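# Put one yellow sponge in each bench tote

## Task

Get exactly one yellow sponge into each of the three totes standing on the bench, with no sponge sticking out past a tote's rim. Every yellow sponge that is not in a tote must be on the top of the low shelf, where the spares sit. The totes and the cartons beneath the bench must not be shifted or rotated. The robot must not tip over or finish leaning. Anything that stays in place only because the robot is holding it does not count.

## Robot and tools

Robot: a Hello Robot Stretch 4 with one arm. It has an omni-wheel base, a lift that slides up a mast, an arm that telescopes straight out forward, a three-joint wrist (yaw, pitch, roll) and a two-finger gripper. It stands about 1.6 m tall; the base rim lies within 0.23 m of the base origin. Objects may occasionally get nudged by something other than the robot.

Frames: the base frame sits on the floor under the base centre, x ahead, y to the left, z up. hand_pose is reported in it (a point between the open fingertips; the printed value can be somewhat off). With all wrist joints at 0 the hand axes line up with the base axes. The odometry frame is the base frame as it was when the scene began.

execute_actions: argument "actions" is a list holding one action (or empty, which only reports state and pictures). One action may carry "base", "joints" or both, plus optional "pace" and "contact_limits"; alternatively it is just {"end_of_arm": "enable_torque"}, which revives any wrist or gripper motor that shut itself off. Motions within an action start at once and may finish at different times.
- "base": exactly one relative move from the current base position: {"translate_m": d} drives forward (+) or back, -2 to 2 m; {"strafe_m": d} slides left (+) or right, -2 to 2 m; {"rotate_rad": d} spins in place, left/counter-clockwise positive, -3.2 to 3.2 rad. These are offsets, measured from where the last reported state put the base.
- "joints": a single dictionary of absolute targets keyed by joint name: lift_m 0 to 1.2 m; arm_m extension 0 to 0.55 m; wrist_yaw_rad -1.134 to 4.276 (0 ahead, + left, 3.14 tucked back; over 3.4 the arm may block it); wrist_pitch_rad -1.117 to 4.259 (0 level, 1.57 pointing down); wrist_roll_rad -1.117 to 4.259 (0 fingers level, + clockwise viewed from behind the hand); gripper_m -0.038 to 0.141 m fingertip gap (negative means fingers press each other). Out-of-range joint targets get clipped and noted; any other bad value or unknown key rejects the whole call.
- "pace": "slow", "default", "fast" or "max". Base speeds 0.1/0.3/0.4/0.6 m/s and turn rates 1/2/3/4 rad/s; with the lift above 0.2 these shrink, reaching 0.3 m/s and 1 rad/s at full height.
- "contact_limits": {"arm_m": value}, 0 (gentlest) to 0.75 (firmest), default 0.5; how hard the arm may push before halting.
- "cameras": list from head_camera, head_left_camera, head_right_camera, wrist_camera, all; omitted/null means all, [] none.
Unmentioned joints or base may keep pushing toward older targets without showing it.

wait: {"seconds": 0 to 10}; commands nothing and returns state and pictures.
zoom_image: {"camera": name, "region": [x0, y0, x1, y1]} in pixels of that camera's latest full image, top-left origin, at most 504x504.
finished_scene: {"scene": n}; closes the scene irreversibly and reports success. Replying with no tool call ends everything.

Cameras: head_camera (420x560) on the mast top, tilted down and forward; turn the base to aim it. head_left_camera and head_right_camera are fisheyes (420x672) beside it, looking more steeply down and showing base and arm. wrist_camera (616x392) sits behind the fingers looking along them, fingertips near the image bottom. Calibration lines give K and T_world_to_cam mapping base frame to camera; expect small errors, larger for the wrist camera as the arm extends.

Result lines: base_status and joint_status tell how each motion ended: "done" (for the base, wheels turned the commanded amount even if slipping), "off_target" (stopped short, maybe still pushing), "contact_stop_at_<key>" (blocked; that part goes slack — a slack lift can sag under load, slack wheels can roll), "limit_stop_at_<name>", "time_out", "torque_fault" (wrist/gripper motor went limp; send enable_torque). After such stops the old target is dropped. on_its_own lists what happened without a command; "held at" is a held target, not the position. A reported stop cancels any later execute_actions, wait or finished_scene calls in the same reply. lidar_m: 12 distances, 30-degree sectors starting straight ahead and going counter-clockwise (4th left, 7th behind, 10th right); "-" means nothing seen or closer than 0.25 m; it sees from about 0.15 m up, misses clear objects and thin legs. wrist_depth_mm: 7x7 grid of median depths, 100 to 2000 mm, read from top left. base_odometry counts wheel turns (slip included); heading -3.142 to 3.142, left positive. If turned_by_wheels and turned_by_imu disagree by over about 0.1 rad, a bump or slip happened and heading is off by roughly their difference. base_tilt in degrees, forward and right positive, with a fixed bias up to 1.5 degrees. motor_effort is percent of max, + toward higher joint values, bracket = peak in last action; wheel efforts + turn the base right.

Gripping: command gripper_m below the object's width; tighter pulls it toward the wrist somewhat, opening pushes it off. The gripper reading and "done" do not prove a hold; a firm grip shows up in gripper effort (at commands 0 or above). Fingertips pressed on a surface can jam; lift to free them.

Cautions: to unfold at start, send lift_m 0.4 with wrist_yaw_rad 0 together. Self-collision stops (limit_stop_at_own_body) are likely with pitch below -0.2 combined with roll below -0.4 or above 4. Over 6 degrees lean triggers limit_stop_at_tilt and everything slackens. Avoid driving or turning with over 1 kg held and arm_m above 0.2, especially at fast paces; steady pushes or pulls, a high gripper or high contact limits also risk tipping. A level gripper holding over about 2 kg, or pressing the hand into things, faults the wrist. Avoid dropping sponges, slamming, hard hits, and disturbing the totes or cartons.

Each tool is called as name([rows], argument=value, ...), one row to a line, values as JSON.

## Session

execute_actions(actions=[])

Scene clock: 0.00 s.
base_odometry: x=+0.000 y=+0.000 heading=+0.000 (m, m, rad; odometry frame)
turned_by_wheels: +0.000 (rad since the last result)
turned_by_imu: +0.000 (rad since the last result)
base_tilt: forward=-0.1 right=+0.5 (deg)
lidar_m: 2.51 2.42 1.21 1.15 1.19 1.63 1.60 1.62 2.06 1.04 1.13 1.56
base_status: not commanded
joint_positions: lift_m=+0.218 arm_m=+0.002 wrist_yaw_rad=+3.078 wrist_pitch_rad=-0.006 wrist_roll_rad=-0.019 gripper_m=+0.057
joint_status: not commanded
motor_effort: lift_m=+19 arm_m=-1 wrist_yaw_rad=-2 wrist_pitch_rad=-7 wrist_roll_rad=+0 gripper_m=-2 wheel_0=-1 wheel_1=+0 wheel_2=+0 (%)
hand_pose: x=-0.1099 y=+0.1055 z=+0.3980 quat_wxyz=(+0.032, +0.003, -0.010, +0.999) (m; base frame)
wrist_depth_mm: - 137 1921 1983 1921 1983 1983 / - 133 1921 1983 1983 1983 1983 / - 129 199 1983 1983 1983 1983 / 112 139 1921 1983 1983 1983 1983 / 1618 1921 1863 1921 - 1921 1661 / 1464 1430 195 1308 200 1255 1281 / 976 946 931 128 917 842 891
pictures: head_camera, head_left_camera, head_right_camera, wrist_camera
camera_calibration (this result's frames):
wrist_camera: T_world_to_cam=[[0.0699818, 0.997503, -0.00955456, -0.0949031], [0.00832431, -0.0101617, -0.999914, 0.456889], [-0.997514, 0.0698962, -0.00901465, 0.111678], [0, 0, 0, 1]] pos_world=[0.114239, 0.0915029, 0.456949]
Images, in order (width x height): head_camera 420x560, head_left_camera 420x672, head_right_camera 420x672, wrist_camera 616x392.

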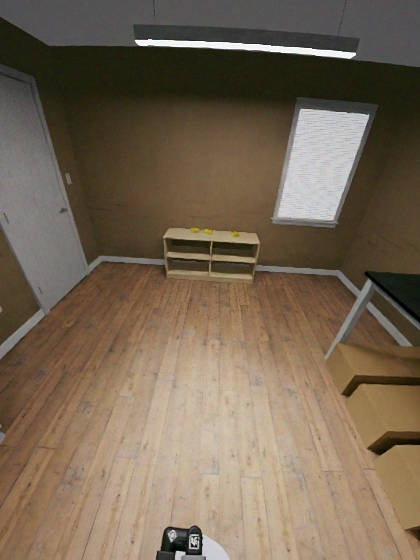

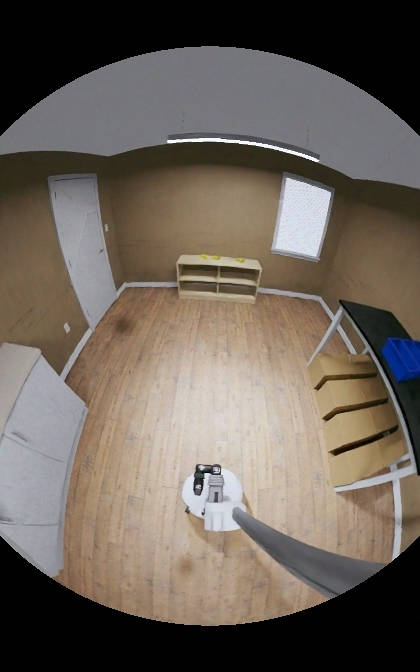

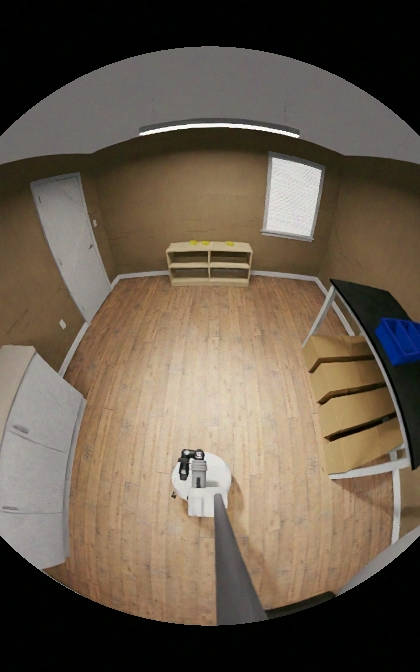

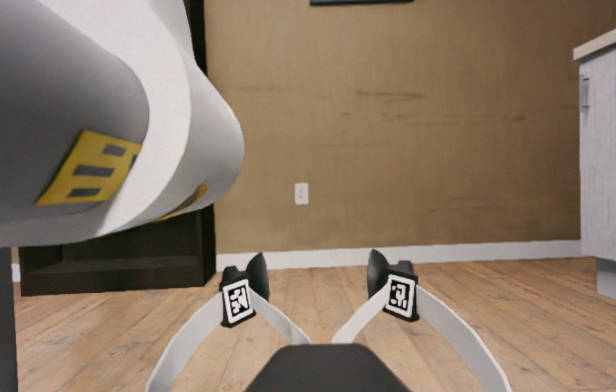

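execute_actions([
  {"base":{"translate_m":0.65},"joints":{"lift_m":0.5,"wrist_yaw_rad":0},"pace":"max"},
], cameras=[])

execute_actions([
  {"base":{"rotate_rad":-1.64},"joints":{"lift_m":1.2,"wrist_pitch_rad":1.1},"pace":"fast"},
], cameras=["head_left_camera"])

execute_actions([
  {"base":{"translate_m":0.72},"joints":{"arm_m":0.25},"pace":"fast"},
])

Scene clock: 7.93 s.
base_odometry: x=+0.650 y=+0.000 heading=+0.000 (m, m, rad; odometry frame)
turned_by_wheels: +0.000 (rad since the last result)
turned_by_imu: +0.001 (rad since the last result)
base_tilt: forward=-0.1 right=+0.5 (deg)
lidar_m: 1.84 1.97 1.83 1.15 1.19 1.66 2.27 2.36 1.11 1.07 1.14 1.90
base_status: done
joint_positions: lift_m=+0.500 arm_m=+0.002 wrist_yaw_rad=+0.000 wrist_pitch_rad=-0.006 wrist_roll_rad=-0.019 gripper_m=+0.057
joint_status: all done
motor_effort: lift_m=+19(24) arm_m=-1(1) wrist_yaw_rad=-3(7) wrist_pitch_rad=-7(7) wrist_roll_rad=+0(0) gripper_m=-2(4) wheel_0=+1(10) wheel_1=+0(8) wheel_2=+2(16) (%)
hand_pose: x=+0.4610 y=-0.0873 z=+0.6800 quat_wxyz=(+1.000, -0.010, -0.003, +0.000) (m; base frame)
wrist_depth_mm: - - - 1983 1983 1921 1863 / - - - 1983 1983 1921 1921 / - - - - 1921 1921 1921 / - - - - 1983 1983 1983 / - - 1921 - 1921 1983 1921 / - - 195 1756 200 1983 1921 / 1576 1537 1464 128 1464 1336 1430
pictures: none
No camera images: the call's "cameras" was empty. Leave "cameras" out to get every camera's image.

Scene clock: 10.77 s.
base_odometry: x=+0.650 y=+0.000 heading=-1.639 (m, m, rad; odometry frame)
turned_by_wheels: -1.640 (rad since the last result)
turned_by_imu: -1.625 (rad since the last result)
base_tilt: forward=-0.1 right=+0.5 (deg)
lidar_m: 1.07 1.12 1.93 1.83 1.92 1.86 1.17 1.19 1.57 2.24 2.26 1.14
base_status: done
joint_positions: lift_m=+1.200 arm_m=+0.002 wrist_yaw_rad=+0.000 wrist_pitch_rad=+1.101 wrist_roll_rad=-0.019 gripper_m=+0.057
joint_status: all done
motor_effort: lift_m=+22(21) arm_m=-1(1) wrist_yaw_rad=-2(2) wrist_pitch_rad=-3(2) wrist_roll_rad=+0(0) gripper_m=-4(1) wheel_0=+3(9) wheel_1=-1(11) wheel_2=+2(11) (%)
hand_pose: x=+0.3032 y=-0.0874 z=+1.1208 quat_wxyz=(+0.852, -0.008, +0.523, +0.005) (m; base frame)
wrist_depth_mm: 1863 1576 1537 1499 1464 1808 1756 / 1708 1397 1397 1366 1366 1366 1618 / 1618 1464 1499 1537 1537 1537 1537 / 1499 1499 1499 1499 1430 1464 1430 / 1397 1397 1397 1366 1366 1366 1336 / 1336 1308 195 1308 200 1281 1255 / 1229 1229 1229 128 1229 1205 1205
pictures: head_left_camera
Images, in order (width x height): head_left_camera 420x672.

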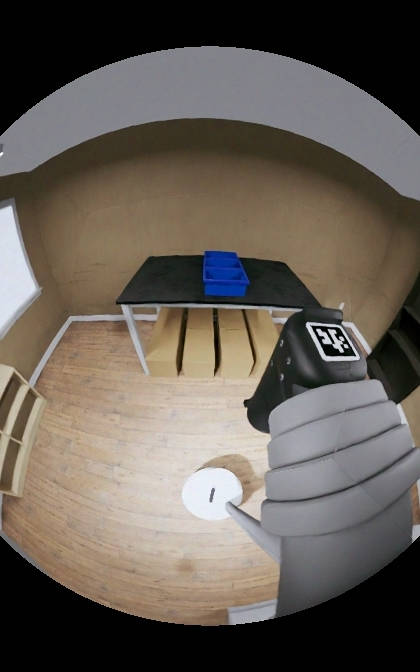

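Scene clock: 14.63 s.
base_odometry: x=+0.601 y=-0.718 heading=-1.639 (m, m, rad; odometry frame)
turned_by_wheels: +0.000 (rad since the last result)
turned_by_imu: +0.000 (rad since the last result)
base_tilt: forward=-0.1 right=+0.5 (deg)
lidar_m: 0.35 0.37 0.49 1.89 1.94 2.60 1.89 1.94 2.51 2.19 0.55 0.36
base_status: done
joint_positions: lift_m=+1.200 arm_m=+0.249 wrist_yaw_rad=+0.000 wrist_pitch_rad=+1.101 wrist_roll_rad=-0.019 gripper_m=+0.057
joint_status: all done
motor_effort: lift_m=+21(22) arm_m=+5(7) wrist_yaw_rad=-2(1) wrist_pitch_rad=-4(4) wrist_roll_rad=-1(1) gripper_m=-4(5) wheel_0=+3(9) wheel_1=+1(6) wheel_2=-2(10) (%)
hand_pose: x=+0.5506 y=-0.0874 z=+1.1209 quat_wxyz=(+0.852, -0.008, +0.523, +0.005) (m; base frame)
wrist_depth_mm: 609 480 442 436 591 585 580 / 559 439 459 466 535 535 530 / 521 445 504 504 488 496 496 / 484 362 351 345 347 466 462 / 449 349 355 399 353 436 433 / 418 392 195 373 200 410 407 / 392 357 384 128 297 382 387
pictures: head_camera, head_left_camera, head_right_camera, wrist_camera
camera_calibration (this result's frames):
wrist_camera: T_world_to_cam=[[-0.0113432, -0.999934, 0.00163358, -0.0841034], [-0.898335, 0.00947312, -0.43921, 1.0447], [0.439165, -0.00644954, -0.898383, 0.989644], [0, 0, 0, 1]] pos_world=[0.50292, -0.0876117, 1.34806]
Images, in order (width x height): head_camera 420x560, head_left_camera 420x672, head_right_camera 420x672, wrist_camera 616x392.

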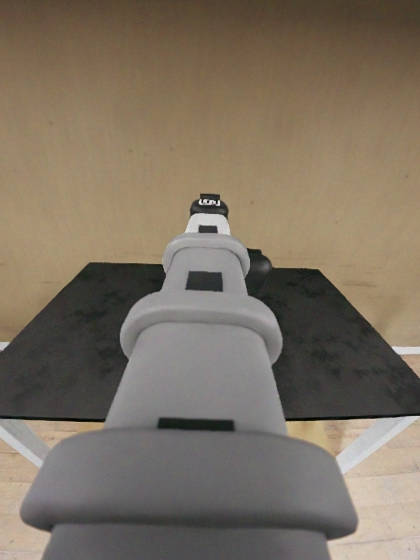

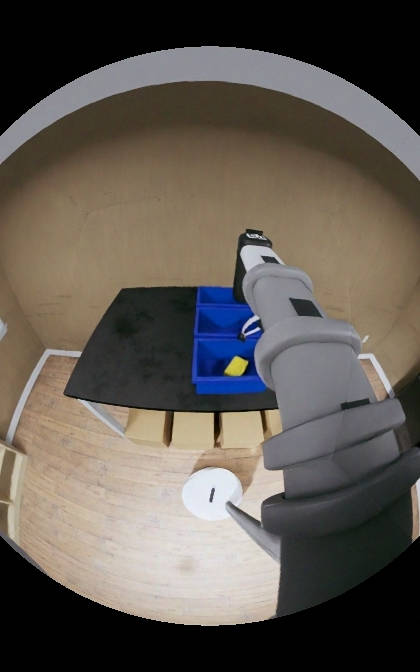

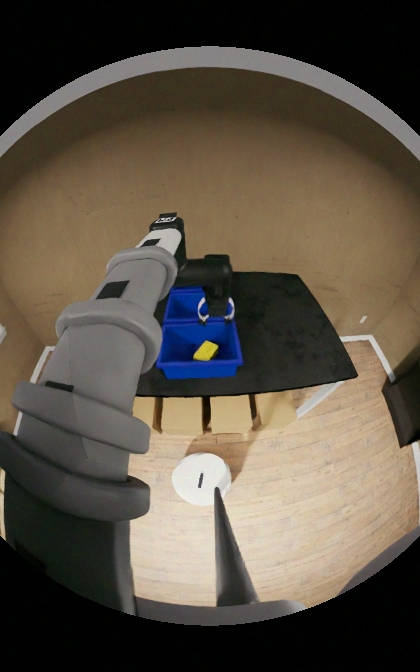

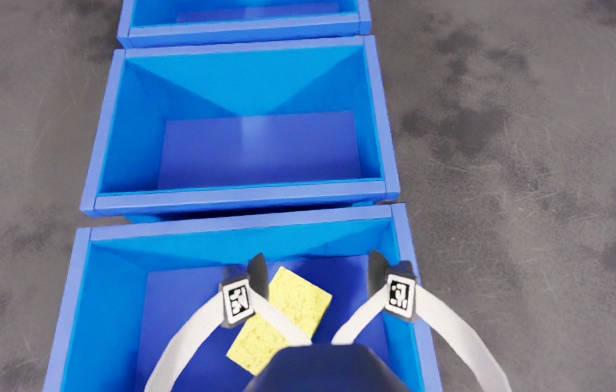

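execute_actions([
  {"joints":{"arm_m":0.55,"wrist_pitch_rad":1.3,"gripper_m":0.13},"pace":"fast"},
], cameras=["wrist_camera"])

execute_actions([
  {"base":{"translate_m":-0.55},"joints":{"arm_m":0.01,"wrist_pitch_rad":0.9},"pace":"fast"},
], cameras=[])

execute_actions([
  {"base":{"rotate_rad":1.585},"joints":{"lift_m":0.9},"pace":"fast"},
], cameras=[])

execute_actions([
  {"base":{"translate_m":1.38},"joints":{"lift_m":1.05},"pace":"max"},
], cameras=["wrist_camera","head_left_camera"])

Scene clock: 23.60 s.
base_odometry: x=+0.601 y=-0.718 heading=-1.639 (m, m, rad; odometry frame)
turned_by_wheels: +0.000 (rad since the last result)
turned_by_imu: +0.000 (rad since the last result)
base_tilt: forward=-0.2 right=+0.5 (deg)
lidar_m: 0.34 0.37 0.48 1.87 1.93 2.58 1.89 1.92 2.53 2.17 0.54 0.36
base_status: not commanded
joint_positions: lift_m=+1.200 arm_m=+0.549 wrist_yaw_rad=+0.000 wrist_pitch_rad=+1.300 wrist_roll_rad=-0.019 gripper_m=+0.130
joint_status: all done
motor_effort: lift_m=+21(21) arm_m=+5(8) wrist_yaw_rad=-2(0) wrist_pitch_rad=-3(2) wrist_roll_rad=+0(0) gripper_m=-2(1) wheel_0=+3(3) wheel_1=+2(2) wheel_2=-2(1) (%)
hand_pose: x=+0.7970 y=-0.0874 z=+1.1001 quat_wxyz=(+0.796, -0.008, +0.605, +0.006) (m; base frame)
wrist_depth_mm: 480 362 368 377 466 469 462 / 459 415 452 449 449 452 449 / 442 433 439 439 430 433 433 / 424 375 392 415 418 421 418 / 410 343 297 402 324 407 404 / 307 359 213 392 285 389 392 / 304 377 384 138 274 379 379
pictures: wrist_camera
camera_calibration (this result's frames):
wrist_camera: T_world_to_cam=[[-0.0107257, -0.999935, 0.0038812, -0.0842428], [-0.96758, 0.00939905, -0.252391, 1.10657], [0.252338, -0.00646245, -0.967618, 1.08782], [0, 0, 0, 1]] pos_world=[0.795288, -0.087608, 1.33221]
Images, in order (width x height): wrist_camera 616x392.

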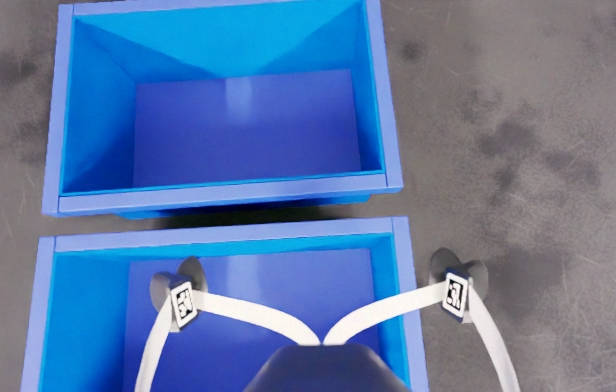

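Scene clock: 26.90 s.
base_odometry: x=+0.639 y=-0.169 heading=-1.639 (m, m, rad; odometry frame)
turned_by_wheels: +0.000 (rad since the last result)
turned_by_imu: +0.000 (rad since the last result)
base_tilt: forward=-0.1 right=+0.5 (deg)
lidar_m: 0.89 0.93 2.31 1.85 1.92 2.02 1.33 1.37 1.79 2.23 2.28 0.96
base_status: done
joint_positions: lift_m=+1.200 arm_m=+0.011 wrist_yaw_rad=+0.000 wrist_pitch_rad=+0.902 wrist_roll_rad=-0.019 gripper_m=+0.130
joint_status: all done
motor_effort: lift_m=+21(21) arm_m=-5(7) wrist_yaw_rad=-1(3) wrist_pitch_rad=-6(5) wrist_roll_rad=+0(0) gripper_m=-2(0) wheel_0=-2(6) wheel_1=-1(6) wheel_2=+1(12) (%)
hand_pose: x=+0.3608 y=-0.0875 z=+1.1518 quat_wxyz=(+0.900, -0.009, +0.436, +0.004) (m; base frame)
wrist_depth_mm: 854 854 778 759 820 798 788 / 778 768 820 820 1576 1983 904 / 1921 1808 1537 1499 1499 1756 1756 / 1661 1397 1366 1366 1308 1336 1618 / 1576 1308 1366 1464 1430 1464 1464 / 1397 1366 213 1366 1308 1308 1336 / 1308 1281 1255 138 1255 1229 1229
pictures: none
No camera images: the call's "cameras" was empty. Leave "cameras" out to get every camera's image.

Scene clock: 29.77 s.
base_odometry: x=+0.639 y=-0.169 heading=-0.055 (m, m, rad; odometry frame)
turned_by_wheels: +1.584 (rad since the last result)
turned_by_imu: +1.570 (rad since the last result)
base_tilt: forward=-0.1 right=+0.4 (deg)
lidar_m: 1.85 1.92 2.00 1.30 1.38 1.78 2.22 2.29 0.94 0.91 0.94 2.32
base_status: done
joint_positions: lift_m=+0.900 arm_m=+0.011 wrist_yaw_rad=+0.000 wrist_pitch_rad=+0.902 wrist_roll_rad=-0.019 gripper_m=+0.130
joint_status: all done
motor_effort: lift_m=+17(19) arm_m=-6(6) wrist_yaw_rad=-2(1) wrist_pitch_rad=-6(6) wrist_roll_rad=+0(0) gripper_m=+1(0) wheel_0=-4(9) wheel_1=-2(4) wheel_2=-5(8) (%)
hand_pose: x=+0.3608 y=-0.0874 z=+0.8522 quat_wxyz=(+0.900, -0.009, +0.436, +0.004) (m; base frame)
wrist_depth_mm: 1921 1756 1808 1808 1863 1863 1921 / 1708 1708 1661 1708 1661 1661 1576 / 1499 1499 1499 1464 1464 1430 1430 / 1336 1336 1336 1308 1281 1281 1255 / 1205 1205 1182 1182 1182 1160 1160 / 1098 1078 213 1060 1025 1008 1060 / 1008 991 991 138 976 960 960
pictures: none
No camera images: the call's "cameras" was empty. Leave "cameras" out to get every camera's image.

Scene clock: 34.80 s.
base_odometry: x=+2.016 y=-0.245 heading=-0.055 (m, m, rad; odometry frame)
turned_by_wheels: +0.000 (rad since the last result)
turned_by_imu: +0.000 (rad since the last result)
base_tilt: forward=-0.2 right=+0.6 (deg)
lidar_m: 0.46 0.49 0.68 1.93 2.03 2.00 3.94 1.30 1.13 1.79 1.22 0.49
base_status: done
joint_positions: lift_m=+1.050 arm_m=+0.011 wrist_yaw_rad=+0.000 wrist_pitch_rad=+0.901 wrist_roll_rad=-0.019 gripper_m=+0.130
joint_status: all done
motor_effort: lift_m=+21(25) arm_m=-5(5) wrist_yaw_rad=-1(1) wrist_pitch_rad=-6(5) wrist_roll_rad=+1(0) gripper_m=-4(1) wheel_0=+3(7) wheel_1=+2(5) wheel_2=-1(12) (%)
hand_pose: x=+0.3608 y=-0.0874 z=+1.0018 quat_wxyz=(+0.900, -0.009, +0.436, +0.004) (m; base frame)
wrist_depth_mm: 627 627 640 654 654 668 654 / 715 715 732 750 750 768 768 / 820 809 820 809 820 904 917 / 741 723 741 723 732 1042 1118 / 683 676 676 668 661 1281 1281 / 647 627 213 627 627 768 1182 / 1042 1060 1060 138 1060 1098 1098
pictures: head_left_camera, wrist_camera
camera_calibration (this result's frames):
wrist_camera: T_world_to_cam=[[-0.0116575, -0.999932, -0.000674397, -0.0836682], [-0.793494, 0.00966118, -0.608502, 0.953714], [0.608467, -0.00655848, -0.793552, 0.799945], [0, 0, 0, 1]] pos_world=[0.269051, -0.0876301, 1.21508]
Images, in order (width x height): head_left_camera 420x672, wrist_camera 616x392.

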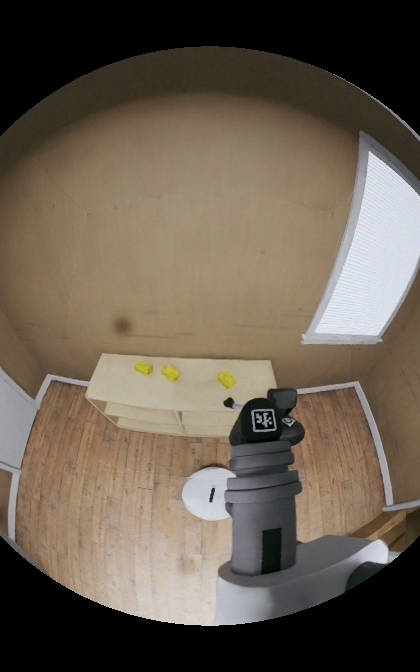

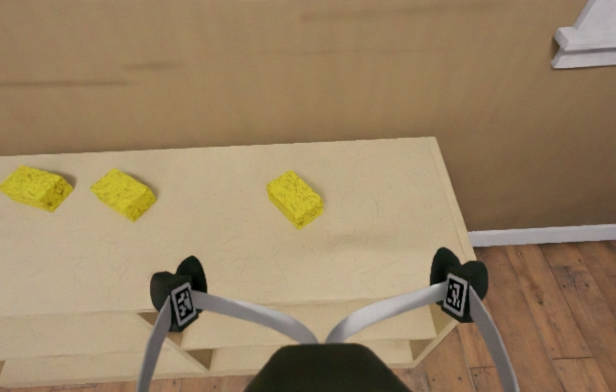

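execute_actions([
  {"base":{"strafe_m":0.03},"joints":{"arm_m":0.51,"wrist_pitch_rad":1.57,"wrist_roll_rad":-0.75,"lift_m":0.85},"pace":"fast"},
], cameras=["wrist_camera"])

Scene clock: 44.47 s.
base_odometry: x=+2.018 y=-0.215 heading=-0.055 (m, m, rad; odometry frame)
turned_by_wheels: +0.000 (rad since the last result)
turned_by_imu: +0.000 (rad since the last result)
base_tilt: forward=-0.1 right=+0.6 (deg)
lidar_m: 0.47 0.49 0.68 1.91 1.98 2.01 3.93 1.33 1.15 1.82 1.22 0.48
base_status: done
joint_positions: lift_m=+0.850 arm_m=+0.509 wrist_yaw_rad=+0.000 wrist_pitch_rad=+1.570 wrist_roll_rad=-0.750 gripper_m=+0.130
joint_status: all done
motor_effort: lift_m=+17(20) arm_m=+6(5) wrist_yaw_rad=-2(0) wrist_pitch_rad=+0(8) wrist_roll_rad=+1(3) gripper_m=-3(1) wheel_0=+2(7) wheel_1=-1(11) wheel_2=+0(0) (%)
hand_pose: x=+0.6803 y=-0.0874 z=+0.7399 quat_wxyz=(+0.658, -0.259, +0.658, +0.259) (m; base frame)
wrist_depth_mm: 327 349 347 345 345 264 220 / 353 349 347 347 345 325 262 / 355 351 349 347 347 347 322 / 355 355 353 307 349 347 364 / 357 355 353 309 351 347 349 / 976 357 213 309 353 349 349 / 778 768 359 138 353 353 351
pictures: wrist_camera
camera_calibration (this result's frames):
wrist_camera: T_world_to_cam=[[0.660335, -0.750935, 0.00736373, -0.521423], [-0.750948, -0.660205, 0.0143707, 0.499443], [-0.00592991, -0.0150193, -0.99987, 0.967562], [0, 0, 0, 1]] pos_world=[0.725107, -0.0472885, 0.964098]
Images, in order (width x height): wrist_camera 616x392.

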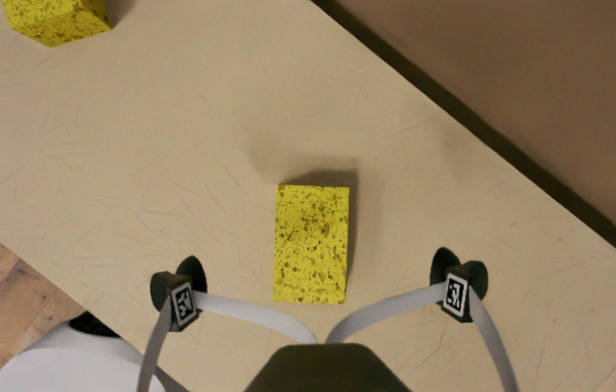

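execute_actions([
  {"base":{"strafe_m":0.014},"joints":{"lift_m":0.752}},
], cameras=[])

execute_actions([
  {"joints":{"gripper_m":0.02}},
], cameras=["wrist_camera"])

execute_actions([
  {"base":{"translate_m":-1.315},"joints":{"lift_m":1.2,"arm_m":0.3,"wrist_roll_rad":0},"pace":"fast"},
], cameras=["wrist_camera"])

execute_actions([
  {"base":{"rotate_rad":-1.585},"pace":"fast"},
], cameras=[])

execute_actions([
  {"base":{"translate_m":0.65},"joints":{"arm_m":0.525},"pace":"fast"},
], cameras=["wrist_camera","head_right_camera"])

Scene clock: 55.27 s.
base_odometry: x=+2.019 y=-0.201 heading=-0.055 (m, m, rad; odometry frame)
turned_by_wheels: +0.000 (rad since the last result)
turned_by_imu: +0.000 (rad since the last result)
base_tilt: forward=+0.0 right=+0.5 (deg)
lidar_m: 0.45 0.49 0.68 1.87 1.98 1.99 3.95 1.34 1.16 1.84 1.24 0.50
base_status: done
joint_positions: lift_m=+0.752 arm_m=+0.509 wrist_yaw_rad=+0.000 wrist_pitch_rad=+1.570 wrist_roll_rad=-0.750 gripper_m=+0.130
joint_status: all done
motor_effort: lift_m=+17(18) arm_m=+5(5) wrist_yaw_rad=-2(2) wrist_pitch_rad=-1(0) wrist_roll_rad=-1(0) gripper_m=-2(0) wheel_0=-2(13) wheel_1=+1(7) wheel_2=+0(1) (%)
hand_pose: x=+0.6803 y=-0.0874 z=+0.6420 quat_wxyz=(+0.658, -0.259, +0.658, +0.259) (m; base frame)
wrist_depth_mm: 252 250 249 249 247 262 220 / 253 252 251 250 249 248 262 / 255 254 252 251 250 249 249 / 257 256 253 253 251 251 249 / 258 257 257 210 252 251 251 / 259 257 213 210 211 252 252 / 262 260 259 138 256 256 254
pictures: none
No camera images: the call's "cameras" was empty. Leave "cameras" out to get every camera's image.

Scene clock: 57.27 s.
base_odometry: x=+2.019 y=-0.201 heading=-0.055 (m, m, rad; odometry frame)
turned_by_wheels: +0.000 (rad since the last result)
turned_by_imu: +0.000 (rad since the last result)
base_tilt: forward=-0.1 right=+0.6 (deg)
lidar_m: 0.45 0.50 0.65 1.88 1.99 1.98 3.91 1.34 1.17 1.84 1.21 0.49
base_status: not commanded
joint_positions: lift_m=+0.752 arm_m=+0.509 wrist_yaw_rad=+0.000 wrist_pitch_rad=+1.570 wrist_roll_rad=-0.750 gripper_m=+0.020
joint_status: all done
motor_effort: lift_m=+16(16) arm_m=+5(5) wrist_yaw_rad=-2(2) wrist_pitch_rad=+0(1) wrist_roll_rad=+0(0) gripper_m=-14(16) wheel_0=-2(2) wheel_1=+1(1) wheel_2=+0(0) (%)
hand_pose: x=+0.6803 y=-0.0874 z=+0.6420 quat_wxyz=(+0.658, -0.259, +0.658, +0.259) (m; base frame)
wrist_depth_mm: 251 250 250 249 247 263 220 / 254 253 251 250 248 249 260 / 255 253 252 251 251 249 249 / 256 255 254 252 252 250 250 / 258 257 255 197 252 252 252 / 260 258 183 198 197 254 252 / 262 259 258 136 256 255 255
pictures: wrist_camera
camera_calibration (this result's frames):
wrist_camera: T_world_to_cam=[[0.660335, -0.750935, 0.00736381, -0.520705], [-0.750948, -0.660205, 0.0143706, 0.500853], [-0.00592979, -0.0150193, -0.99987, 0.869636], [0, 0, 0, 1]] pos_world=[0.725111, -0.0472884, 0.866159]
Images, in order (width x height): wrist_camera 616x392.

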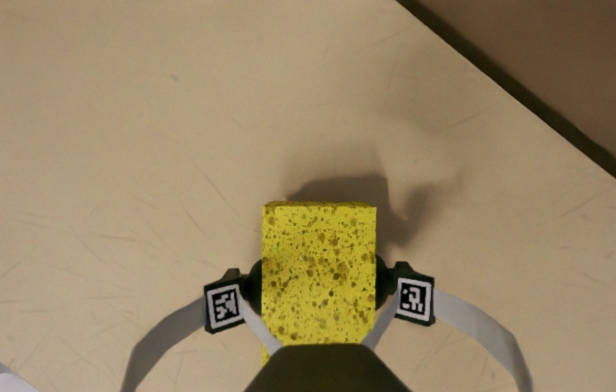

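Scene clock: 61.93 s.
base_odometry: x=+0.706 y=-0.129 heading=-0.055 (m, m, rad; odometry frame)
turned_by_wheels: +0.000 (rad since the last result)
turned_by_imu: +0.000 (rad since the last result)
base_tilt: forward=+0.0 right=+0.6 (deg)
lidar_m: 1.77 1.86 1.98 1.27 1.31 1.75 2.58 2.36 1.00 0.95 0.97 2.28
base_status: done
joint_positions: lift_m=+1.200 arm_m=+0.301 wrist_yaw_rad=+0.000 wrist_pitch_rad=+1.570 wrist_roll_rad=+0.000 gripper_m=+0.020
joint_status: all done
motor_effort: lift_m=+21(25) arm_m=-5(5) wrist_yaw_rad=-1(3) wrist_pitch_rad=-2(1) wrist_roll_rad=+1(10) gripper_m=-16(13) wheel_0=-2(6) wheel_1=-1(7) wheel_2=-2(13) (%)
hand_pose: x=+0.4720 y=-0.0874 z=+1.0896 quat_wxyz=(+0.707, +0.000, +0.707, +0.000) (m; base frame)
wrist_depth_mm: 1308 1308 1281 1281 1281 1281 1281 / 1308 1308 1308 1281 1281 1281 1308 / 1308 1308 1308 1308 1308 1308 1308 / 1308 1308 1308 1308 1308 1308 1229 / 1366 1336 1336 198 1308 1281 1281 / 1336 1336 183 198 196 1336 1281 / 1336 1366 1336 136 1336 1336 1308
pictures: wrist_camera
camera_calibration (this result's frames):
wrist_camera: T_world_to_cam=[[-0.0286185, -0.999568, 0.00664426, -0.0822372], [-0.999482, 0.0287125, 0.0145131, 0.515416], [-0.0146976, -0.00622548, -0.999873, 1.32087], [0, 0, 0, 1]] pos_world=[0.532209, -0.0887775, 1.31377]
Images, in order (width x height): wrist_camera 616x392.

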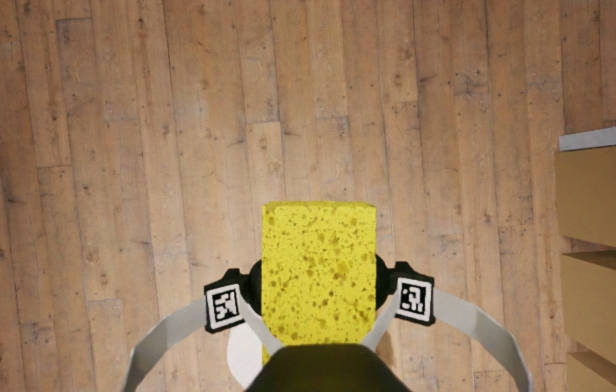

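Scene clock: 64.80 s.
base_odometry: x=+0.706 y=-0.129 heading=-1.640 (m, m, rad; odometry frame)
turned_by_wheels: -1.584 (rad since the last result)
turned_by_imu: -1.570 (rad since the last result)
base_tilt: forward=-0.2 right=+0.5 (deg)
lidar_m: 0.92 0.99 2.29 1.79 1.87 1.97 1.32 1.32 1.72 2.29 2.33 1.00
base_status: done
joint_positions: lift_m=+1.200 arm_m=+0.301 wrist_yaw_rad=+0.000 wrist_pitch_rad=+1.570 wrist_roll_rad=+0.000 gripper_m=+0.020
joint_status: not commanded
motor_effort: lift_m=+21(21) arm_m=-5(5) wrist_yaw_rad=-1(1) wrist_pitch_rad=-2(1) wrist_roll_rad=+1(1) gripper_m=-15(20) wheel_0=+4(6) wheel_1=+2(6) wheel_2=+3(7) (%)
hand_pose: x=+0.4720 y=-0.0874 z=+1.0896 quat_wxyz=(+0.707, +0.000, +0.707, +0.000) (m; base frame)
wrist_depth_mm: 1042 1042 1025 1118 1138 1182 1281 / 1281 1308 1308 1308 1308 1281 1281 / 1336 1308 1308 1281 1281 1308 1281 / 1336 1308 1308 1336 1308 1336 1308 / 1308 1336 1336 196 1308 1308 1308 / 1336 1308 183 198 197 1336 1308 / 1366 1336 1336 136 1336 1336 1336
pictures: none
No camera images: the call's "cameras" was empty. Leave "cameras" out to get every camera's image.

Scene clock: 68.43 s.
base_odometry: x=+0.661 y=-0.777 heading=-1.640 (m, m, rad; odometry frame)
turned_by_wheels: +0.000 (rad since the last result)
turned_by_imu: +0.000 (rad since the last result)
base_tilt: forward=-0.1 right=+0.6 (deg)
lidar_m: 0.28 0.30 0.40 1.84 1.87 2.66 1.93 2.00 2.61 2.21 0.46 0.32
base_status: done
joint_positions: lift_m=+1.200 arm_m=+0.524 wrist_yaw_rad=+0.000 wrist_pitch_rad=+1.570 wrist_roll_rad=+0.000 gripper_m=+0.020
joint_status: all done
motor_effort: lift_m=+21(21) arm_m=+5(5) wrist_yaw_rad=-2(1) wrist_pitch_rad=-1(2) wrist_roll_rad=+1(1) gripper_m=-18(13) wheel_0=+2(6) wheel_1=+0(5) wheel_2=+0(13) (%)
hand_pose: x=+0.6952 y=-0.0874 z=+1.0896 quat_wxyz=(+0.707, +0.000, +0.707, +0.000) (m; base frame)
wrist_depth_mm: 392 320 387 384 382 307 384 / 397 306 389 389 343 387 387 / 397 278 276 303 389 389 389 / 399 294 394 392 392 312 392 / 402 327 397 196 389 320 394 / 404 301 183 198 197 282 399 / 410 294 325 136 296 281 402
pictures: head_right_camera, wrist_camera
camera_calibration (this result's frames):
wrist_camera: T_world_to_cam=[[-0.0283517, -0.999576, 0.00663799, -0.0760292], [-0.999493, 0.0284443, 0.0142935, 0.73871], [-0.0144763, -0.00622938, -0.999876, 1.324], [0, 0, 0, 1]] pos_world=[0.755346, -0.0887613, 1.31378]
Images, in order (width x height): head_right_camera 420x672, wrist_camera 616x392.

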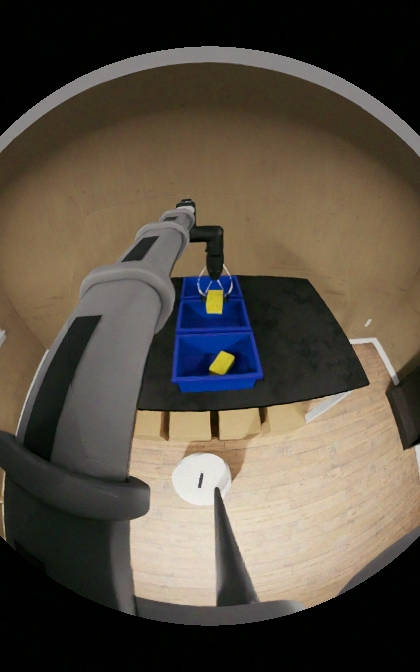

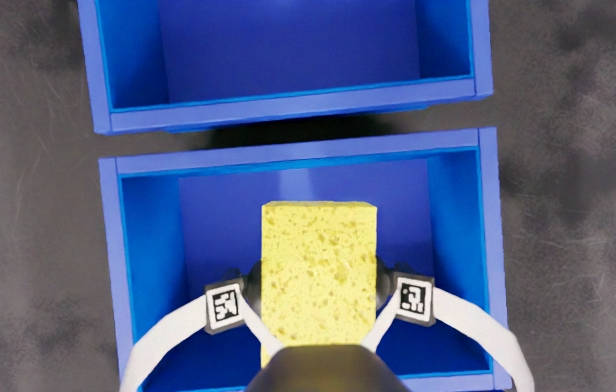

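execute_actions([
  {"joints":{"lift_m":1.06}},
], cameras=[])

execute_actions([
  {"joints":{"gripper_m":0.1}},
], cameras=[])

execute_actions([
  {"joints":{"lift_m":1.2},"pace":"fast"},
], cameras=["wrist_camera"])

execute_actions([
  {"base":{"translate_m":-0.94},"joints":{"arm_m":0.3,"gripper_m":0.13},"pace":"fast"},
], cameras=[])

execute_actions([
  {"base":{"rotate_rad":1.585},"joints":{"lift_m":0.85,"wrist_roll_rad":-0.9},"pace":"fast"},
], cameras=[])

execute_actions([
  {"base":{"translate_m":1.315},"joints":{"arm_m":0.515},"pace":"max"},
], cameras=["wrist_camera"])

Scene clock: 77.60 s.
base_odometry: x=+0.661 y=-0.777 heading=-1.640 (m, m, rad; odometry frame)
turned_by_wheels: +0.000 (rad since the last result)
turned_by_imu: +0.000 (rad since the last result)
base_tilt: forward=-0.1 right=+0.5 (deg)
lidar_m: 0.28 0.29 0.40 1.84 1.87 2.66 1.95 1.98 2.59 2.23 0.45 0.31
base_status: not commanded
joint_positions: lift_m=+1.060 arm_m=+0.524 wrist_yaw_rad=+0.000 wrist_pitch_rad=+1.570 wrist_roll_rad=+0.000 gripper_m=+0.020
joint_status: all done
motor_effort: lift_m=+17(20) arm_m=+5(5) wrist_yaw_rad=-2(2) wrist_pitch_rad=+0(1) wrist_roll_rad=+1(2) gripper_m=-18(13) wheel_0=+2(2) wheel_1=+0(0) wheel_2=-1(1) (%)
hand_pose: x=+0.6952 y=-0.0874 z=+0.9499 quat_wxyz=(+0.707, +0.000, +0.707, +0.000) (m; base frame)
wrist_depth_mm: 135 135 134 134 134 138 199 / 196 209 224 219 229 231 250 / 137 136 136 136 142 181 175 / 190 255 254 253 253 251 190 / 195 256 256 197 253 254 195 / 192 258 183 198 196 243 198 / 190 242 259 136 257 257 203
pictures: none
No camera images: the call's "cameras" was empty. Leave "cameras" out to get every camera's image.

Scene clock: 79.23 s.
base_odometry: x=+0.661 y=-0.777 heading=-1.640 (m, m, rad; odometry frame)
turned_by_wheels: +0.000 (rad since the last result)
turned_by_imu: +0.000 (rad since the last result)
base_tilt: forward=-0.2 right=+0.5 (deg)
lidar_m: 0.29 0.30 0.42 1.83 1.88 2.68 1.95 1.98 2.58 2.23 0.46 0.31
base_status: not commanded
joint_positions: lift_m=+1.060 arm_m=+0.524 wrist_yaw_rad=+0.000 wrist_pitch_rad=+1.570 wrist_roll_rad=+0.000 gripper_m=+0.100
joint_status: all done
motor_effort: lift_m=+17(17) arm_m=+6(6) wrist_yaw_rad=-2(2) wrist_pitch_rad=+0(2) wrist_roll_rad=+1(1) gripper_m=-2(15) wheel_0=+2(2) wheel_1=+0(0) wheel_2=+0(0) (%)
hand_pose: x=+0.6952 y=-0.0874 z=+0.9499 quat_wxyz=(+0.707, +0.000, +0.707, +0.000) (m; base frame)
wrist_depth_mm: 135 135 135 134 134 138 198 / 196 208 224 218 229 232 251 / 137 137 136 136 142 181 175 / 190 255 255 253 252 252 191 / 195 256 255 211 253 253 194 / 192 258 202 211 211 245 198 / 190 244 260 129 257 257 203
pictures: none
No camera images: the call's "cameras" was empty. Leave "cameras" out to get every camera's image.

Scene clock: 80.57 s.
base_odometry: x=+0.661 y=-0.777 heading=-1.640 (m, m, rad; odometry frame)
turned_by_wheels: +0.000 (rad since the last result)
turned_by_imu: +0.000 (rad since the last result)
base_tilt: forward=-0.1 right=+0.5 (deg)
lidar_m: 0.27 0.30 0.41 1.81 1.88 2.67 1.95 2.00 2.59 2.24 0.47 0.32
base_status: not commanded
joint_positions: lift_m=+1.200 arm_m=+0.524 wrist_yaw_rad=+0.000 wrist_pitch_rad=+1.570 wrist_roll_rad=+0.000 gripper_m=+0.100
joint_status: all done
motor_effort: lift_m=+21(23) arm_m=+6(5) wrist_yaw_rad=-2(2) wrist_pitch_rad=-1(1) wrist_roll_rad=+1(1) gripper_m=+3(1) wheel_0=+2(2) wheel_1=+0(0) wheel_2=+0(0) (%)
hand_pose: x=+0.6952 y=-0.0874 z=+1.0896 quat_wxyz=(+0.707, +0.000, +0.707, +0.000) (m; base frame)
wrist_depth_mm: 392 322 387 387 387 309 387 / 397 306 387 389 343 387 389 / 397 278 276 303 392 389 392 / 399 293 394 392 392 312 394 / 402 325 397 351 394 317 394 / 404 320 202 375 355 282 399 / 407 293 325 129 298 282 402
pictures: wrist_camera
camera_calibration (this result's frames):
wrist_camera: T_world_to_cam=[[-0.0283517, -0.999576, 0.00663799, -0.0760289], [-0.999493, 0.0284442, 0.0142935, 0.738717], [-0.0144763, -0.00622938, -0.999876, 1.32398], [0, 0, 0, 1]] pos_world=[0.755353, -0.0887613, 1.31377]
Images, in order (width x height): wrist_camera 616x392.

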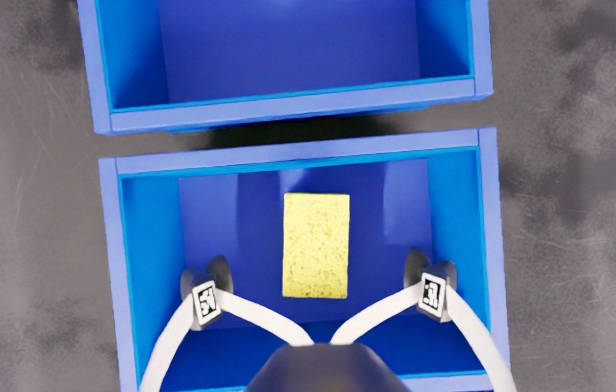

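Scene clock: 85.17 s.
base_odometry: x=+0.726 y=+0.160 heading=-1.640 (m, m, rad; odometry frame)
turned_by_wheels: +0.000 (rad since the last result)
turned_by_imu: +0.000 (rad since the last result)
base_tilt: forward=-0.2 right=+0.6 (deg)
lidar_m: 1.23 1.25 1.88 1.78 1.85 1.68 1.03 1.03 1.36 2.48 2.36 1.30
base_status: done
joint_positions: lift_m=+1.200 arm_m=+0.301 wrist_yaw_rad=+0.000 wrist_pitch_rad=+1.570 wrist_roll_rad=+0.000 gripper_m=+0.130
joint_status: all done
motor_effort: lift_m=+21(21) arm_m=-6(5) wrist_yaw_rad=-1(2) wrist_pitch_rad=-2(2) wrist_roll_rad=+0(1) gripper_m=+7(3) wheel_0=-3(10) wheel_1=-2(6) wheel_2=+2(11) (%)
hand_pose: x=+0.4720 y=-0.0874 z=+1.0896 quat_wxyz=(+0.707, +0.000, +0.707, +0.000) (m; base frame)
wrist_depth_mm: 1281 1308 1281 1281 1281 1255 1255 / 1281 1281 1308 1281 1281 1281 1281 / 1308 1308 1308 1308 1308 1281 1308 / 1336 1308 1308 1308 1308 1281 1281 / 1336 1336 1308 1336 1308 1336 1308 / 1336 1336 213 1118 1308 1308 1336 / 1336 1336 1366 138 1308 1336 1336
pictures: none
No camera images: the call's "cameras" was empty. Leave "cameras" out to get every camera's image.

Scene clock: 88.03 s.
base_odometry: x=+0.726 y=+0.160 heading=-0.056 (m, m, rad; odometry frame)
turned_by_wheels: +1.584 (rad since the last result)
turned_by_imu: +1.570 (rad since the last result)
base_tilt: forward=-0.1 right=+0.6 (deg)
lidar_m: 1.76 1.84 1.67 1.01 1.02 1.35 2.39 2.35 1.30 1.24 1.27 1.84
base_status: done
joint_positions: lift_m=+0.850 arm_m=+0.301 wrist_yaw_rad=+0.000 wrist_pitch_rad=+1.570 wrist_roll_rad=-0.900 gripper_m=+0.130
joint_status: all done
motor_effort: lift_m=+17(19) arm_m=-6(5) wrist_yaw_rad=-1(1) wrist_pitch_rad=-2(2) wrist_roll_rad=-1(7) gripper_m=+1(3) wheel_0=-5(7) wheel_1=-2(5) wheel_2=-3(8) (%)
hand_pose: x=+0.4720 y=-0.0874 z=+0.7399 quat_wxyz=(+0.637, -0.308, +0.637, +0.307) (m; base frame)
wrist_depth_mm: 960 946 946 946 946 946 931 / 960 946 946 946 946 931 931 / 960 976 960 960 946 946 946 / 976 976 960 976 960 946 946 / 976 759 976 960 960 960 960 / 759 768 213 976 976 946 960 / 778 768 976 138 976 976 976
pictures: none
No camera images: the call's "cameras" was empty. Leave "cameras" out to get every camera's image.

Scene clock: 92.77 s.
base_odometry: x=+2.039 y=+0.087 heading=-0.055 (m, m, rad; odometry frame)
turned_by_wheels: +0.000 (rad since the last result)
turned_by_imu: +0.001 (rad since the last result)
base_tilt: forward=-0.1 right=+0.6 (deg)
lidar_m: 0.46 0.47 0.67 1.59 1.64 1.83 3.95 1.79 1.38 2.12 0.69 0.51
base_status: done
joint_positions: lift_m=+0.850 arm_m=+0.514 wrist_yaw_rad=+0.000 wrist_pitch_rad=+1.570 wrist_roll_rad=-0.900 gripper_m=+0.130
joint_status: all done
motor_effort: lift_m=+18(17) arm_m=+5(5) wrist_yaw_rad=-2(1) wrist_pitch_rad=-1(2) wrist_roll_rad=-1(0) gripper_m=-4(1) wheel_0=+3(7) wheel_1=+1(7) wheel_2=+1(12) (%)
hand_pose: x=+0.6852 y=-0.0874 z=+0.7399 quat_wxyz=(+0.637, -0.308, +0.636, +0.307) (m; base frame)
wrist_depth_mm: 351 347 320 345 338 244 202 / 351 351 347 345 345 293 229 / 353 351 349 347 345 345 270 / 357 355 353 306 349 347 330 / 357 357 355 307 351 349 359 / 768 357 213 355 353 349 351 / 768 768 359 138 355 353 353
pictures: wrist_camera
camera_calibration (this result's frames):
wrist_camera: T_world_to_cam=[[0.765058, -0.64392, 0.00735314, -0.587094], [-0.643951, -0.764928, 0.0145869, 0.420535], [-0.00376817, -0.0158949, -0.999867, 0.96602], [0, 0, 0, 1]] pos_world=[0.723605, -0.0410077, 0.964074]
Images, in order (width x height): wrist_camera 616x392.

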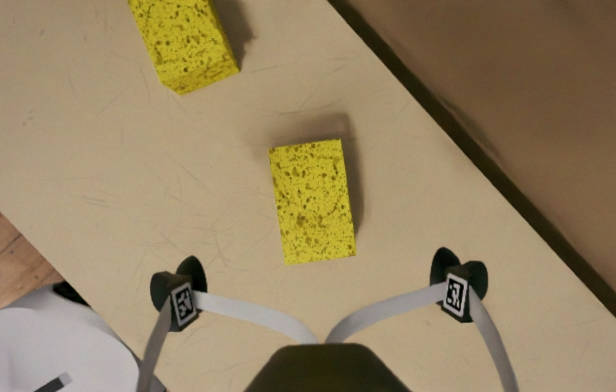

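execute_actions([
  {"base":{"strafe_m":0.038},"joints":{"arm_m":0.535,"wrist_roll_rad":-1.02,"lift_m":0.8}},
], cameras=[])

execute_actions([
  {"joints":{"lift_m":0.752}},
], cameras=["wrist_camera"])

execute_actions([
  {"joints":{"gripper_m":0.02}},
], cameras=[])

execute_actions([
  {"base":{"translate_m":-1.295},"joints":{"lift_m":1.2,"arm_m":0.3,"wrist_roll_rad":-0.03},"pace":"fast"},
], cameras=["wrist_camera"])

execute_actions([
  {"base":{"rotate_rad":-1.585},"joints":{"wrist_pitch_rad":1.1},"pace":"fast"},
], cameras=[])

execute_actions([
  {"base":{"translate_m":1.01},"joints":{"arm_m":0.55},"pace":"fast"},
], cameras=["wrist_camera","head_right_camera"])

zoom_image(camera="head_right_camera", region=[120,380,320,520])

Scene clock: 103.80 s.
base_odometry: x=+2.041 y=+0.125 heading=-0.055 (m, m, rad; odometry frame)
turned_by_wheels: +0.000 (rad since the last result)
turned_by_imu: +0.000 (rad since the last result)
base_tilt: forward=-0.1 right=+0.5 (deg)
lidar_m: 0.44 0.47 0.67 1.56 1.62 1.78 3.94 1.81 1.46 2.16 0.70 0.48
base_status: done
joint_positions: lift_m=+0.800 arm_m=+0.534 wrist_yaw_rad=+0.000 wrist_pitch_rad=+1.570 wrist_roll_rad=-1.020 gripper_m=+0.130
joint_status: all done
motor_effort: lift_m=+17(17) arm_m=+5(5) wrist_yaw_rad=-2(2) wrist_pitch_rad=-1(0) wrist_roll_rad=-1(6) gripper_m=-1(2) wheel_0=-1(9) wheel_1=+0(8) wheel_2=+0(1) (%)
hand_pose: x=+0.7052 y=-0.0874 z=+0.6899 quat_wxyz=(+0.617, -0.345, +0.617, +0.345) (m; base frame)
wrist_depth_mm: 300 298 253 296 296 221 178 / 303 301 254 298 296 257 201 / 304 303 301 300 298 297 229 / 306 304 301 300 300 298 266 / 307 306 304 258 301 300 315 / 309 307 213 258 258 300 301 / 723 310 309 138 306 303 301
pictures: none
No camera images: the call's "cameras" was empty. Leave "cameras" out to get every camera's image.

Scene clock: 104.90 s.
base_odometry: x=+2.041 y=+0.125 heading=-0.055 (m, m, rad; odometry frame)
turned_by_wheels: +0.000 (rad since the last result)
turned_by_imu: +0.000 (rad since the last result)
base_tilt: forward=-0.1 right=+0.5 (deg)
lidar_m: 0.45 0.49 0.65 1.56 1.61 1.80 3.96 1.84 1.46 2.14 0.69 0.49
base_status: not commanded
joint_positions: lift_m=+0.752 arm_m=+0.534 wrist_yaw_rad=+0.000 wrist_pitch_rad=+1.570 wrist_roll_rad=-1.020 gripper_m=+0.130
joint_status: all done
motor_effort: lift_m=+17(17) arm_m=+6(6) wrist_yaw_rad=-2(2) wrist_pitch_rad=-1(1) wrist_roll_rad=-1(1) gripper_m=+1(1) wheel_0=-1(1) wheel_1=+0(0) wheel_2=+0(0) (%)
hand_pose: x=+0.7052 y=-0.0874 z=+0.6419 quat_wxyz=(+0.617, -0.345, +0.617, +0.345) (m; base frame)
wrist_depth_mm: 253 206 206 248 248 220 178 / 254 253 250 250 249 253 201 / 255 255 252 251 250 254 229 / 256 256 254 253 251 251 260 / 259 257 256 208 252 252 266 / 259 259 213 210 211 252 252 / 262 260 259 138 256 255 254
pictures: wrist_camera
camera_calibration (this result's frames):
wrist_camera: T_world_to_cam=[[0.836417, -0.548043, 0.00740855, -0.643614], [-0.54809, -0.836291, 0.0146794, 0.360915], [-0.00184926, -0.0163387, -0.999865, 0.866763], [0, 0, 0, 1]] pos_world=[0.737747, -0.0367363, 0.866116]
Images, in order (width x height): wrist_camera 616x392.

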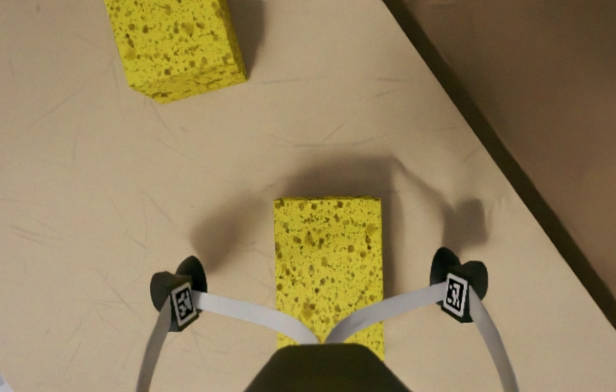

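Scene clock: 106.90 s.
base_odometry: x=+2.041 y=+0.125 heading=-0.055 (m, m, rad; odometry frame)
turned_by_wheels: +0.000 (rad since the last result)
turned_by_imu: +0.000 (rad since the last result)
base_tilt: forward=-0.1 right=+0.5 (deg)
lidar_m: 0.45 0.48 0.65 1.57 1.62 1.80 3.93 1.84 1.44 2.13 0.70 0.50
base_status: not commanded
joint_positions: lift_m=+0.752 arm_m=+0.534 wrist_yaw_rad=+0.000 wrist_pitch_rad=+1.570 wrist_roll_rad=-1.020 gripper_m=+0.020
joint_status: all done
motor_effort: lift_m=+17(17) arm_m=+6(6) wrist_yaw_rad=-2(2) wrist_pitch_rad=-1(1) wrist_roll_rad=-1(1) gripper_m=-16(22) wheel_0=-1(1) wheel_1=+0(0) wheel_2=+0(0) (%)
hand_pose: x=+0.7052 y=-0.0874 z=+0.6419 quat_wxyz=(+0.617, -0.345, +0.617, +0.345) (m; base frame)
wrist_depth_mm: 252 207 206 248 248 220 178 / 254 253 250 250 249 253 201 / 256 254 253 251 250 253 229 / 257 255 254 252 252 250 260 / 258 257 256 197 252 251 265 / 260 259 183 198 196 253 253 / 262 259 259 136 255 256 253
pictures: none
No camera images: the call's "cameras" was empty. Leave "cameras" out to get every camera's image.

Scene clock: 111.53 s.
base_odometry: x=+0.748 y=+0.197 heading=-0.056 (m, m, rad; odometry frame)
turned_by_wheels: +0.000 (rad since the last result)
turned_by_imu: +0.000 (rad since the last result)
base_tilt: forward=-0.1 right=+0.6 (deg)
lidar_m: 1.74 1.82 1.64 0.96 0.96 1.30 2.61 2.39 1.34 1.27 1.34 1.85
base_status: done
joint_positions: lift_m=+1.200 arm_m=+0.301 wrist_yaw_rad=+0.000 wrist_pitch_rad=+1.570 wrist_roll_rad=-0.030 gripper_m=+0.020
joint_status: all done
motor_effort: lift_m=+21(23) arm_m=-5(5) wrist_yaw_rad=-1(2) wrist_pitch_rad=-2(1) wrist_roll_rad=+2(9) gripper_m=-17(15) wheel_0=-2(9) wheel_1=-2(6) wheel_2=-1(14) (%)
hand_pose: x=+0.4720 y=-0.0874 z=+1.0896 quat_wxyz=(+0.707, -0.011, +0.707, +0.011) (m; base frame)
wrist_depth_mm: 1308 1281 1308 1281 1281 1308 1281 / 1308 1281 1281 1281 1281 1308 1281 / 1308 1336 1336 1308 1308 1281 1308 / 1308 1281 1308 1308 1308 1308 1308 / 1336 1308 1336 197 1336 1308 1308 / 1336 1336 183 198 197 1336 1308 / 1336 1336 1366 136 1336 1336 1336
pictures: wrist_camera
camera_calibration (this result's frames):
wrist_camera: T_world_to_cam=[[0.00137895, -0.999977, 0.00666391, -0.0964537], [-0.999894, -0.00128203, 0.0145261, 0.512949], [-0.0145172, -0.00668324, -0.999872, 1.32075], [0, 0, 0, 1]] pos_world=[0.532201, -0.0869669, 1.31377]
Images, in order (width x height): wrist_camera 616x392.

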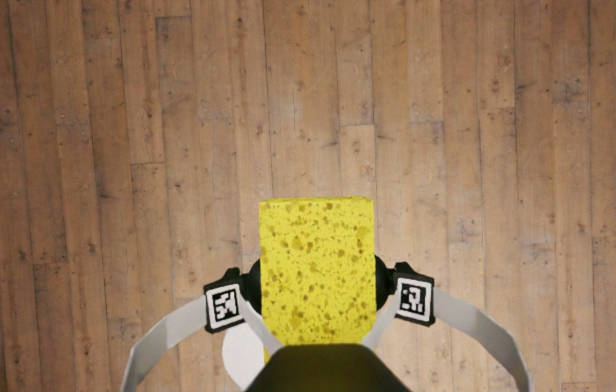

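Scene clock: 114.40 s.
base_odometry: x=+0.748 y=+0.197 heading=-1.640 (m, m, rad; odometry frame)
turned_by_wheels: -1.584 (rad since the last result)
turned_by_imu: -1.570 (rad since the last result)
base_tilt: forward=-0.1 right=+0.5 (deg)
lidar_m: 1.25 1.32 1.88 1.74 1.84 1.65 1.00 0.99 1.29 2.59 2.39 1.34
base_status: done
joint_positions: lift_m=+1.200 arm_m=+0.301 wrist_yaw_rad=+0.000 wrist_pitch_rad=+1.101 wrist_roll_rad=-0.030 gripper_m=+0.020
joint_status: all done
motor_effort: lift_m=+21(21) arm_m=-5(5) wrist_yaw_rad=-2(0) wrist_pitch_rad=-5(7) wrist_roll_rad=+1(2) gripper_m=-22(14) wheel_0=+4(7) wheel_1=+3(6) wheel_2=+3(8) (%)
hand_pose: x=+0.6023 y=-0.0874 z=+1.1208 quat_wxyz=(+0.852, -0.013, +0.523, +0.008) (m; base frame)
wrist_depth_mm: 1808 1808 1499 1499 1499 1537 1808 / 1756 1430 1397 1366 1366 1366 1618 / 1576 1308 1308 1336 1397 1397 1576 / 1499 1499 1464 1464 1464 1430 1430 / 1430 1366 1397 197 1366 1366 1366 / 1308 1308 183 198 197 1281 1255 / 1229 1229 1229 136 1205 1182 1205
pictures: none
No camera images: the call's "cameras" was empty. Leave "cameras" out to get every camera's image.

Scene clock: 119.23 s.
base_odometry: x=+0.678 y=-0.810 heading=-1.640 (m, m, rad; odometry frame)
turned_by_wheels: +0.000 (rad since the last result)
turned_by_imu: +0.000 (rad since the last result)
base_tilt: forward=-0.2 right=+0.6 (deg)
lidar_m: 0.25 0.26 0.37 1.81 1.88 2.70 1.99 2.05 2.66 2.23 0.40 0.29
base_status: done
joint_positions: lift_m=+1.200 arm_m=+0.549 wrist_yaw_rad=+0.000 wrist_pitch_rad=+1.101 wrist_roll_rad=-0.030 gripper_m=+0.020
joint_status: all done
motor_effort: lift_m=+21(21) arm_m=+5(9) wrist_yaw_rad=-1(1) wrist_pitch_rad=-4(6) wrist_roll_rad=+2(1) gripper_m=-12(13) wheel_0=+1(6) wheel_1=+0(7) wheel_2=+0(12) (%)
hand_pose: x=+0.8506 y=-0.0874 z=+1.1209 quat_wxyz=(+0.852, -0.013, +0.523, +0.008) (m; base frame)
wrist_depth_mm: 462 469 477 484 492 496 508 / 539 539 544 539 544 539 535 / 517 512 508 504 504 496 500 / 480 469 370 347 364 452 462 / 445 439 433 196 418 377 436 / 421 410 183 198 197 303 410 / 397 315 384 136 387 276 384
pictures: head_right_camera, wrist_camera
camera_calibration (this result's frames):
wrist_camera: T_world_to_cam=[[-0.00155285, -0.999977, 0.00662576, -0.0946327], [-0.89841, -0.00151468, -0.439156, 1.31323], [0.439156, -0.00663459, -0.898387, 0.857897], [0, 0, 0, 1]] pos_world=[0.802921, -0.0869496, 1.34806]
Images, in order (width x height): head_right_camera 420x672, wrist_camera 616x392.

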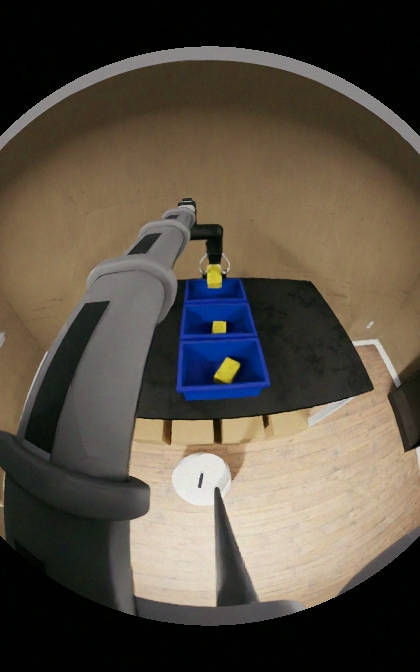

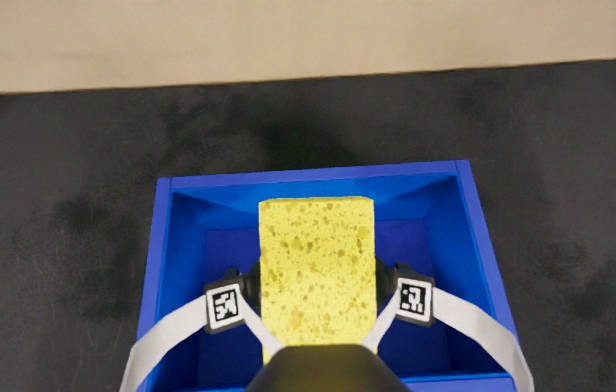

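Region (120, 380, 320, 520) of head_right_camera's 420x672 image, scaled by 2.520, with more detail than that image has; it fills the top 353 rows of this view, and the rest is white.

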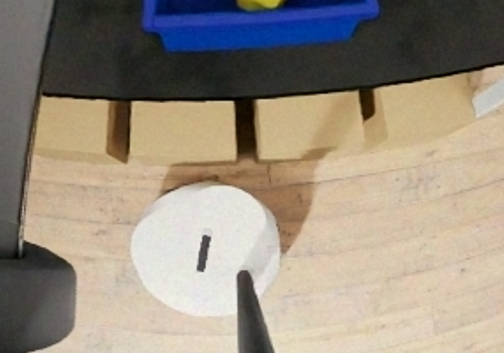

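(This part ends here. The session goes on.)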